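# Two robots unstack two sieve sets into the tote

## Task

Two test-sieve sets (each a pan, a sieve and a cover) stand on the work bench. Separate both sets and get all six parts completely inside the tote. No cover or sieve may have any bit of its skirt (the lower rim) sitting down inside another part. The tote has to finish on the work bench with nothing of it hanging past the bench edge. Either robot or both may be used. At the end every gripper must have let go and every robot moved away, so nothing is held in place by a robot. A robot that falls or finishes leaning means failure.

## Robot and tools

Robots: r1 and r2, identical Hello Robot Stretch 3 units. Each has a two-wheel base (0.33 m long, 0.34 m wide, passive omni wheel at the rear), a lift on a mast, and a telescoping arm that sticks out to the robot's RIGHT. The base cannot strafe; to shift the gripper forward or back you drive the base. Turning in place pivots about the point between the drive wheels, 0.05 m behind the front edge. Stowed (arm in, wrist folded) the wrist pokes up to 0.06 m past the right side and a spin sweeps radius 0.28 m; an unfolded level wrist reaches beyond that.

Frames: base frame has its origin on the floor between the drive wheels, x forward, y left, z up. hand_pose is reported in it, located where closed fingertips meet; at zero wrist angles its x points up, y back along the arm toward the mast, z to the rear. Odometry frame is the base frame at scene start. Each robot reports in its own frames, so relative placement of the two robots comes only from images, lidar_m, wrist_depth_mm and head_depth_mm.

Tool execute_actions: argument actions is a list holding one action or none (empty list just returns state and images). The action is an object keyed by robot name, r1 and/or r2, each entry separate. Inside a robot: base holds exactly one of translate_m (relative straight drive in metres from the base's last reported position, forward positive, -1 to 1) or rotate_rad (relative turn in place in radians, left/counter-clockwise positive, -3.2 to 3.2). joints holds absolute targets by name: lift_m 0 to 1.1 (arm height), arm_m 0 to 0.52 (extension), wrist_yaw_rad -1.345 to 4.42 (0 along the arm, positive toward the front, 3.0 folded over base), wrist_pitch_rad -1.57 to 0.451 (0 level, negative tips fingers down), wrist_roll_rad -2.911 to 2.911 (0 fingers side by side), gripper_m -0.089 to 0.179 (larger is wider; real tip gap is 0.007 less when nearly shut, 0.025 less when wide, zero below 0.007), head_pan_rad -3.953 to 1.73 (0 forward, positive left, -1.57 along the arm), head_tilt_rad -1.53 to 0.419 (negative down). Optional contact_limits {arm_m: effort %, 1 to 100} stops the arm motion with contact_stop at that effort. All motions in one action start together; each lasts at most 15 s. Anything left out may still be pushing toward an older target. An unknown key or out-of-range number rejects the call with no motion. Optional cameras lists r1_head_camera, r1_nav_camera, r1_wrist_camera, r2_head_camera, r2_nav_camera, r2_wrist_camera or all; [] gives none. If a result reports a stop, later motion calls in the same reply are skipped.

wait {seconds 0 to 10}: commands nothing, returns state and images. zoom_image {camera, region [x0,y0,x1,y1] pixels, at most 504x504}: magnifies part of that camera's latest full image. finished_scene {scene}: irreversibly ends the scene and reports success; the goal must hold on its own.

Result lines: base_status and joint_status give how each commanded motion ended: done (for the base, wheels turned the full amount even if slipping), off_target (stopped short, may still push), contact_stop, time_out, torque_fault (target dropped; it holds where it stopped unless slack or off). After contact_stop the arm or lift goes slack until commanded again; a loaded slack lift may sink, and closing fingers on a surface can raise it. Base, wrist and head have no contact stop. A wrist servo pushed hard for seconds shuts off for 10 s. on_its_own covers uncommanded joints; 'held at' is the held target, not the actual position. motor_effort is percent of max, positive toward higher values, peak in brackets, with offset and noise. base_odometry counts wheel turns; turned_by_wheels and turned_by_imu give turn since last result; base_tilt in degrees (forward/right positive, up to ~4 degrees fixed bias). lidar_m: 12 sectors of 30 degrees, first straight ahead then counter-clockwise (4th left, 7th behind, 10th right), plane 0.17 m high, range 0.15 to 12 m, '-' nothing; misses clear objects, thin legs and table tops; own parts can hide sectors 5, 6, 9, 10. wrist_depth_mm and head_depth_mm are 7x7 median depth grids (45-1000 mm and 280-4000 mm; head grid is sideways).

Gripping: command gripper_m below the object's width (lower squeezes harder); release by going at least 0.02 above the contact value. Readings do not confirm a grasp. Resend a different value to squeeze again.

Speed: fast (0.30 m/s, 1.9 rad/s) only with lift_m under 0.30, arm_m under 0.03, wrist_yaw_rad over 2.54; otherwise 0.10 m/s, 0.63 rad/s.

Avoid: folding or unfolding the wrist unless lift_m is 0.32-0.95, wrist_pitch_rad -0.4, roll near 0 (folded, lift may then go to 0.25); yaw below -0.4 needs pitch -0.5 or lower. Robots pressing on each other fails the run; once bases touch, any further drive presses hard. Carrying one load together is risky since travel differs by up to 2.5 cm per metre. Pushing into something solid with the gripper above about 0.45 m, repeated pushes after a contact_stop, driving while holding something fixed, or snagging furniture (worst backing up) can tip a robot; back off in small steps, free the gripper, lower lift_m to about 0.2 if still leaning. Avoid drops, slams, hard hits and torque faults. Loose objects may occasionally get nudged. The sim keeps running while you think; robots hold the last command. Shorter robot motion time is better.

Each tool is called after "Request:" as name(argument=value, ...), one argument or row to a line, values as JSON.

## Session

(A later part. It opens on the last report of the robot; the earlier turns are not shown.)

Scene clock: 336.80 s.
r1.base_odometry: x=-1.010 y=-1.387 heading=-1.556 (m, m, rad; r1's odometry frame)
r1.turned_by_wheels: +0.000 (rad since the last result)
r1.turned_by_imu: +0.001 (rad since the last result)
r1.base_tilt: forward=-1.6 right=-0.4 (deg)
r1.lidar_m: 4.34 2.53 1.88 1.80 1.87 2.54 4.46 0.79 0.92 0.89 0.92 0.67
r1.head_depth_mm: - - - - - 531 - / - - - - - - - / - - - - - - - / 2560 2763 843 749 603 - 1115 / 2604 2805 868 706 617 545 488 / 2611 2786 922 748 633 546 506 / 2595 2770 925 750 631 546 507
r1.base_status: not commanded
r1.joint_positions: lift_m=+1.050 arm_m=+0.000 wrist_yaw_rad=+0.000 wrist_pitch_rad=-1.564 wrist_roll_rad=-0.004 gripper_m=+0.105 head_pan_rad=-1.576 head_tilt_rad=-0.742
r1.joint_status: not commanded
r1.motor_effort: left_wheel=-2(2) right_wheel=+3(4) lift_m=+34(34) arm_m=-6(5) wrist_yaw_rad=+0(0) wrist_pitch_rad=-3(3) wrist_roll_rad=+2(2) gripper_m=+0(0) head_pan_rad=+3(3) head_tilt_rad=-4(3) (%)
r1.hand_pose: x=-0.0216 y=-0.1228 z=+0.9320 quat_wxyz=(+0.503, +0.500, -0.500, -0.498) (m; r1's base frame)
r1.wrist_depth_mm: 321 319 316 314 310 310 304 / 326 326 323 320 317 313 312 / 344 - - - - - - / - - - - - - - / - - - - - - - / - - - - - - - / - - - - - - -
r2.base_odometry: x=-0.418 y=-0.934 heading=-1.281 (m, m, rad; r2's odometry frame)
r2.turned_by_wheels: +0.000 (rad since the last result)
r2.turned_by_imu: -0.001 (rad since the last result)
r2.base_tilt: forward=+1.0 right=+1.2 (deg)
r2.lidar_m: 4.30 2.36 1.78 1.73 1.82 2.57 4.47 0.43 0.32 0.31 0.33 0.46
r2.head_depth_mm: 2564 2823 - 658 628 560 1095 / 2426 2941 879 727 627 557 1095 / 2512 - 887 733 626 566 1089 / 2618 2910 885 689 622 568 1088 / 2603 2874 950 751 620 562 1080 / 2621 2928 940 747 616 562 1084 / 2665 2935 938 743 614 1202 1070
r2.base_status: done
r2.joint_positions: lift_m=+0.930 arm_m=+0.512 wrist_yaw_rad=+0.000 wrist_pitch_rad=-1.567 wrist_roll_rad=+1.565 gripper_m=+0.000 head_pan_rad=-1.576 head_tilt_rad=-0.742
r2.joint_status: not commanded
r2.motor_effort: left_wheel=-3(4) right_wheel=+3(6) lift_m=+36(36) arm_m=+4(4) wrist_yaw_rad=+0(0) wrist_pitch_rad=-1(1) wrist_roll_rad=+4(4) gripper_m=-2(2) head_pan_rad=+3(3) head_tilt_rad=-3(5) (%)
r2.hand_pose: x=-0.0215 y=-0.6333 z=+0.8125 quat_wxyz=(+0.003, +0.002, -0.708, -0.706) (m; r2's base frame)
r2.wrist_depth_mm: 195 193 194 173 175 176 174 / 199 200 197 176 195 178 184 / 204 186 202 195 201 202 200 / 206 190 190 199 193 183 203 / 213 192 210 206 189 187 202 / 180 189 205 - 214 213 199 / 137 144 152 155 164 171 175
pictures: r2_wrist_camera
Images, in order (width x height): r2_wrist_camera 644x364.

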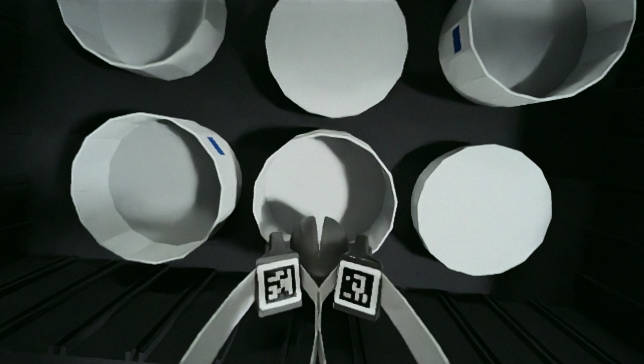

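The pan came off the cover. Back off slightly, then lift out.

Request:
execute_actions(
  actions=[
    {"r2":{"base":{"translate_m":-0.012}}},
  ],
  cameras=["r2_wrist_camera"],
)

Request:
execute_actions(
  actions=[
    {"r2":{"joints":{"lift_m":1.06}}},
  ],
  cameras=["r2_wrist_camera"],
)

Request:
execute_actions(
  actions=[
    {"r2":{"joints":{"arm_m":0.05}}},
  ],
  cameras=["r2_head_camera","r2_nav_camera"],
)

Scene clock: 345.40 s.
r1.base_odometry: x=-1.010 y=-1.387 heading=-1.556 (m, m, rad; r1's odometry frame)
r1.turned_by_wheels: +0.000 (rad since the last result)
r1.turned_by_imu: +0.001 (rad since the last result)
r1.base_tilt: forward=-1.4 right=-0.4 (deg)
r1.lidar_m: 4.34 2.53 1.88 1.80 1.87 2.54 4.45 0.79 0.92 0.89 0.92 0.67
r1.head_depth_mm: - - - - - 531 - / - - - - - - - / - - - - - - - / 2585 2789 840 752 602 - 1117 / 2608 2817 867 706 615 544 489 / 2611 2775 914 746 633 546 507 / 2599 2783 921 749 634 547 506
r1.base_status: not commanded
r1.joint_positions: lift_m=+1.050 arm_m=+0.000 wrist_yaw_rad=+0.000 wrist_pitch_rad=-1.564 wrist_roll_rad=-0.004 gripper_m=+0.105 head_pan_rad=-1.576 head_tilt_rad=-0.742
r1.joint_status: not commanded
r1.motor_effort: left_wheel=-2(3) right_wheel=+4(4) lift_m=+34(34) arm_m=-4(5) wrist_yaw_rad=+0(0) wrist_pitch_rad=-3(2) wrist_roll_rad=+2(2) gripper_m=+0(0) head_pan_rad=+3(3) head_tilt_rad=-4(4) (%)
r1.hand_pose: x=-0.0216 y=-0.1228 z=+0.9320 quat_wxyz=(+0.503, +0.500, -0.500, -0.498) (m; r1's base frame)
r1.wrist_depth_mm: 320 318 316 315 311 308 306 / 326 327 324 320 319 314 312 / 343 - - - - - - / - - - - - - - / - - - - - - - / - - - - - - - / - - - - - - -
r2.base_odometry: x=-0.421 y=-0.922 heading=-1.282 (m, m, rad; r2's odometry frame)
r2.turned_by_wheels: +0.000 (rad since the last result)
r2.turned_by_imu: -0.001 (rad since the last result)
r2.base_tilt: forward=+1.0 right=+1.2 (deg)
r2.lidar_m: 4.32 2.36 1.78 1.73 1.82 2.57 4.45 0.43 0.32 0.31 0.33 0.46
r2.head_depth_mm: 2526 2790 - 620 629 561 1093 / 2455 2909 874 729 628 558 1098 / 2444 - 887 747 626 557 1091 / 2613 2933 852 697 620 565 1082 / 2633 2877 950 726 619 564 1083 / 2636 2929 941 745 616 561 1079 / 2649 2915 939 744 615 1201 1071
r2.base_status: done
r2.joint_positions: lift_m=+0.930 arm_m=+0.512 wrist_yaw_rad=+0.000 wrist_pitch_rad=-1.567 wrist_roll_rad=+1.565 gripper_m=+0.000 head_pan_rad=-1.576 head_tilt_rad=-0.742
r2.joint_status: not commanded
r2.motor_effort: left_wheel=-2(8) right_wheel=+1(4) lift_m=+36(37) arm_m=+4(4) wrist_yaw_rad=+0(0) wrist_pitch_rad=-1(1) wrist_roll_rad=+4(4) gripper_m=-2(2) head_pan_rad=+2(3) head_tilt_rad=-5(4) (%)
r2.hand_pose: x=-0.0215 y=-0.6333 z=+0.8125 quat_wxyz=(+0.003, +0.002, -0.708, -0.706) (m; r2's base frame)
r2.wrist_depth_mm: 184 192 193 173 191 176 174 / 199 195 196 176 177 179 178 / 202 200 201 180 202 201 201 / 206 190 190 205 204 184 204 / 212 191 195 208 190 188 203 / 203 193 214 - 214 214 200 / 157 161 168 174 181 192 189
pictures: r2_wrist_camera
Images, in order (width x height): r2_wrist_camera 644x364.

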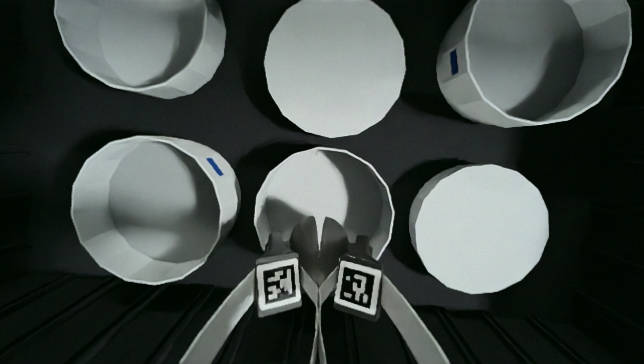

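Scene clock: 347.40 s.
r1.base_odometry: x=-1.010 y=-1.387 heading=-1.556 (m, m, rad; r1's odometry frame)
r1.turned_by_wheels: +0.000 (rad since the last result)
r1.turned_by_imu: +0.000 (rad since the last result)
r1.base_tilt: forward=-1.6 right=-0.3 (deg)
r1.lidar_m: 4.34 2.55 1.88 1.80 1.87 2.54 4.45 0.79 0.92 0.89 0.92 0.67
r1.head_depth_mm: - - - - - 532 - / - - - - - - - / - - - - - - - / 2569 2795 840 751 603 - 1113 / 2619 2815 867 704 617 545 488 / 2608 2819 917 747 630 546 507 / 2602 2766 922 750 632 546 506
r1.base_status: not commanded
r1.joint_positions: lift_m=+1.050 arm_m=+0.000 wrist_yaw_rad=+0.000 wrist_pitch_rad=-1.564 wrist_roll_rad=-0.004 gripper_m=+0.105 head_pan_rad=-1.576 head_tilt_rad=-0.742
r1.joint_status: not commanded
r1.motor_effort: left_wheel=-2(2) right_wheel=+4(4) lift_m=+34(33) arm_m=-5(5) wrist_yaw_rad=-1(0) wrist_pitch_rad=-3(2) wrist_roll_rad=+2(2) gripper_m=+0(0) head_pan_rad=+3(3) head_tilt_rad=-4(3) (%)
r1.hand_pose: x=-0.0216 y=-0.1228 z=+0.9320 quat_wxyz=(+0.503, +0.500, -0.500, -0.498) (m; r1's base frame)
r1.wrist_depth_mm: 320 320 318 314 311 308 304 / 329 325 325 321 320 316 312 / 344 - - - - - - / - - - - - - - / - - - - - - - / - - - - - - - / - - - - - - -
r2.base_odometry: x=-0.421 y=-0.922 heading=-1.282 (m, m, rad; r2's odometry frame)
r2.turned_by_wheels: +0.000 (rad since the last result)
r2.turned_by_imu: +0.000 (rad since the last result)
r2.base_tilt: forward=+1.0 right=+1.1 (deg)
r2.lidar_m: 4.32 2.36 1.78 1.73 1.81 2.57 4.45 0.43 0.32 0.31 0.33 0.46
r2.head_depth_mm: 2567 2864 976 701 632 560 1098 / 2538 2891 877 729 627 558 1095 / - 2831 887 746 627 555 1090 / 2565 2917 857 700 622 566 1087 / 2634 2890 952 728 619 563 1085 / 2645 2897 945 746 616 562 1079 / 2649 2922 939 742 615 1209 1077
r2.base_status: not commanded
r2.joint_positions: lift_m=+1.060 arm_m=+0.512 wrist_yaw_rad=+0.000 wrist_pitch_rad=-1.567 wrist_roll_rad=+1.565 gripper_m=+0.000 head_pan_rad=-1.576 head_tilt_rad=-0.742
r2.joint_status: all done
r2.motor_effort: left_wheel=-2(2) right_wheel=+1(1) lift_m=+47(48) arm_m=+4(4) wrist_yaw_rad=+0(0) wrist_pitch_rad=+0(1) wrist_roll_rad=+4(4) gripper_m=-2(2) head_pan_rad=+3(2) head_tilt_rad=-4(4) (%)
r2.hand_pose: x=-0.0215 y=-0.6333 z=+0.9422 quat_wxyz=(+0.003, +0.002, -0.708, -0.706) (m; r2's base frame)
r2.wrist_depth_mm: 283 308 317 316 312 283 246 / 289 298 321 303 305 300 254 / 294 326 329 328 331 308 326 / 299 334 317 336 317 309 336 / 304 293 326 345 340 302 344 / 355 357 260 - 263 263 353 / 362 364 361 361 367 361 366
pictures: r2_wrist_camera
Images, in order (width x height): r2_wrist_camera 644x364.

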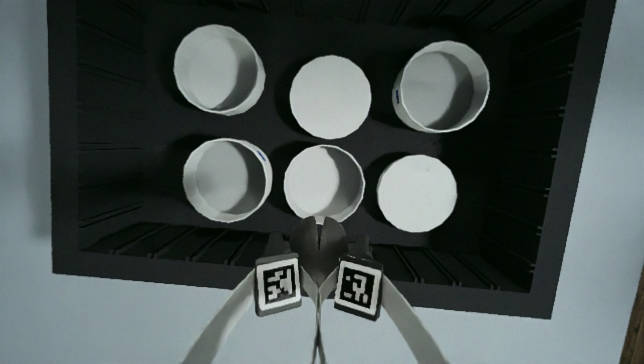

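Scene clock: 352.00 s.
r1.base_odometry: x=-1.010 y=-1.387 heading=-1.556 (m, m, rad; r1's odometry frame)
r1.turned_by_wheels: +0.000 (rad since the last result)
r1.turned_by_imu: +0.001 (rad since the last result)
r1.base_tilt: forward=-1.3 right=-0.3 (deg)
r1.lidar_m: 4.34 2.54 1.88 1.80 1.87 2.54 4.48 0.79 0.92 0.89 0.92 0.67
r1.head_depth_mm: - - - - - 531 - / - - - - - - - / - - - - - - - / 2553 2822 840 752 601 - 1120 / 2611 2771 868 705 616 545 488 / 2599 2755 920 749 632 546 506 / 2584 2756 918 748 633 546 506
r1.base_status: not commanded
r1.joint_positions: lift_m=+1.050 arm_m=+0.000 wrist_yaw_rad=+0.000 wrist_pitch_rad=-1.564 wrist_roll_rad=-0.004 gripper_m=+0.105 head_pan_rad=-1.576 head_tilt_rad=-0.742
r1.joint_status: not commanded
r1.motor_effort: left_wheel=-2(3) right_wheel=+3(4) lift_m=+34(34) arm_m=-5(5) wrist_yaw_rad=+0(1) wrist_pitch_rad=-2(2) wrist_roll_rad=+2(2) gripper_m=+0(0) head_pan_rad=+3(3) head_tilt_rad=-4(4) (%)
r1.hand_pose: x=-0.0216 y=-0.1228 z=+0.9320 quat_wxyz=(+0.503, +0.500, -0.500, -0.498) (m; r1's base frame)
r1.wrist_depth_mm: 319 320 317 315 310 311 307 / 328 326 322 323 315 316 313 / 345 - - - - - - / - - - - - - - / - - - - - - - / - - - - - - - / - - - - - - -
r2.base_odometry: x=-0.421 y=-0.922 heading=-1.282 (m, m, rad; r2's odometry frame)
r2.turned_by_wheels: +0.000 (rad since the last result)
r2.turned_by_imu: -0.001 (rad since the last result)
r2.base_tilt: forward=+1.0 right=+1.1 (deg)
r2.lidar_m: 4.30 2.36 1.78 1.73 1.81 2.56 4.45 0.43 0.32 0.31 0.33 0.46
r2.head_depth_mm: - - - - - 560 1096 / - - - - 599 557 1093 / - - - - - 556 1087 / 2580 2895 859 773 - 565 1069 / 2638 2876 947 750 607 563 1085 / 2659 2933 943 745 616 562 1079 / 2628 2914 936 744 613 1206 1076
r2.base_status: not commanded
r2.joint_positions: lift_m=+1.060 arm_m=+0.050 wrist_yaw_rad=+0.000 wrist_pitch_rad=-1.567 wrist_roll_rad=+1.565 gripper_m=+0.000 head_pan_rad=-1.576 head_tilt_rad=-0.742
r2.joint_status: all done
r2.motor_effort: left_wheel=-2(2) right_wheel=+1(1) lift_m=+47(47) arm_m=-3(4) wrist_yaw_rad=+0(0) wrist_pitch_rad=-1(1) wrist_roll_rad=+4(4) gripper_m=-2(2) head_pan_rad=+3(3) head_tilt_rad=-3(4) (%)
r2.hand_pose: x=-0.0215 y=-0.1719 z=+0.9422 quat_wxyz=(+0.003, +0.002, -0.708, -0.706) (m; r2's base frame)
r2.wrist_depth_mm: 310 320 319 - - - - / 315 330 328 - - - - / 319 337 335 - - - - / 326 348 346 - - - - / 348 351 354 - - - - / 353 358 358 - - - - / 368 364 - - - - -
pictures: r2_head_camera (sideways: a quarter turn clockwise sets it upright), r2_nav_camera (sideways: a quarter turn counterclockwise sets it upright)
Images, in order (width x height): r2_head_camera 896x504, r2_nav_camera 672x504.

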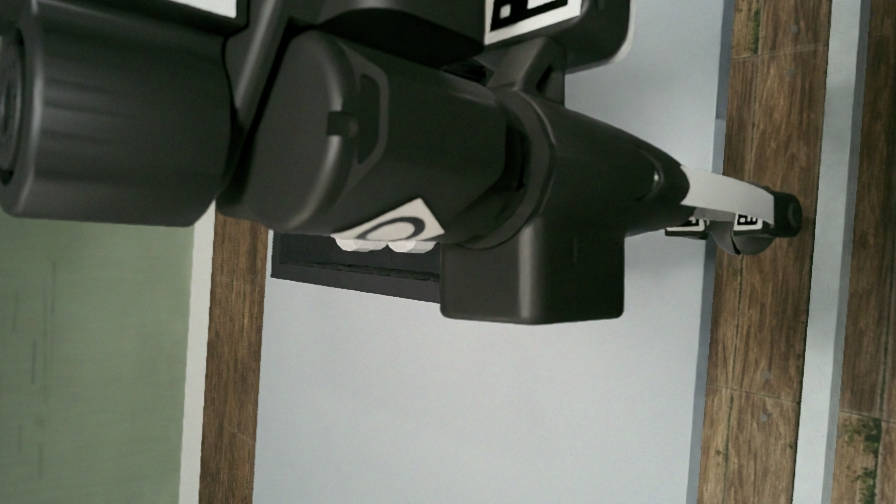

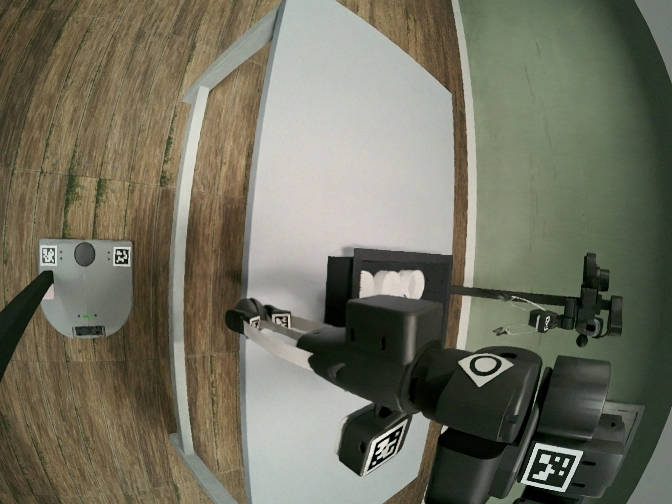

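All six are flat and separate in the tote.

Request:
finished_scene(
  scene=2,
)

The scene is finished: the task was done.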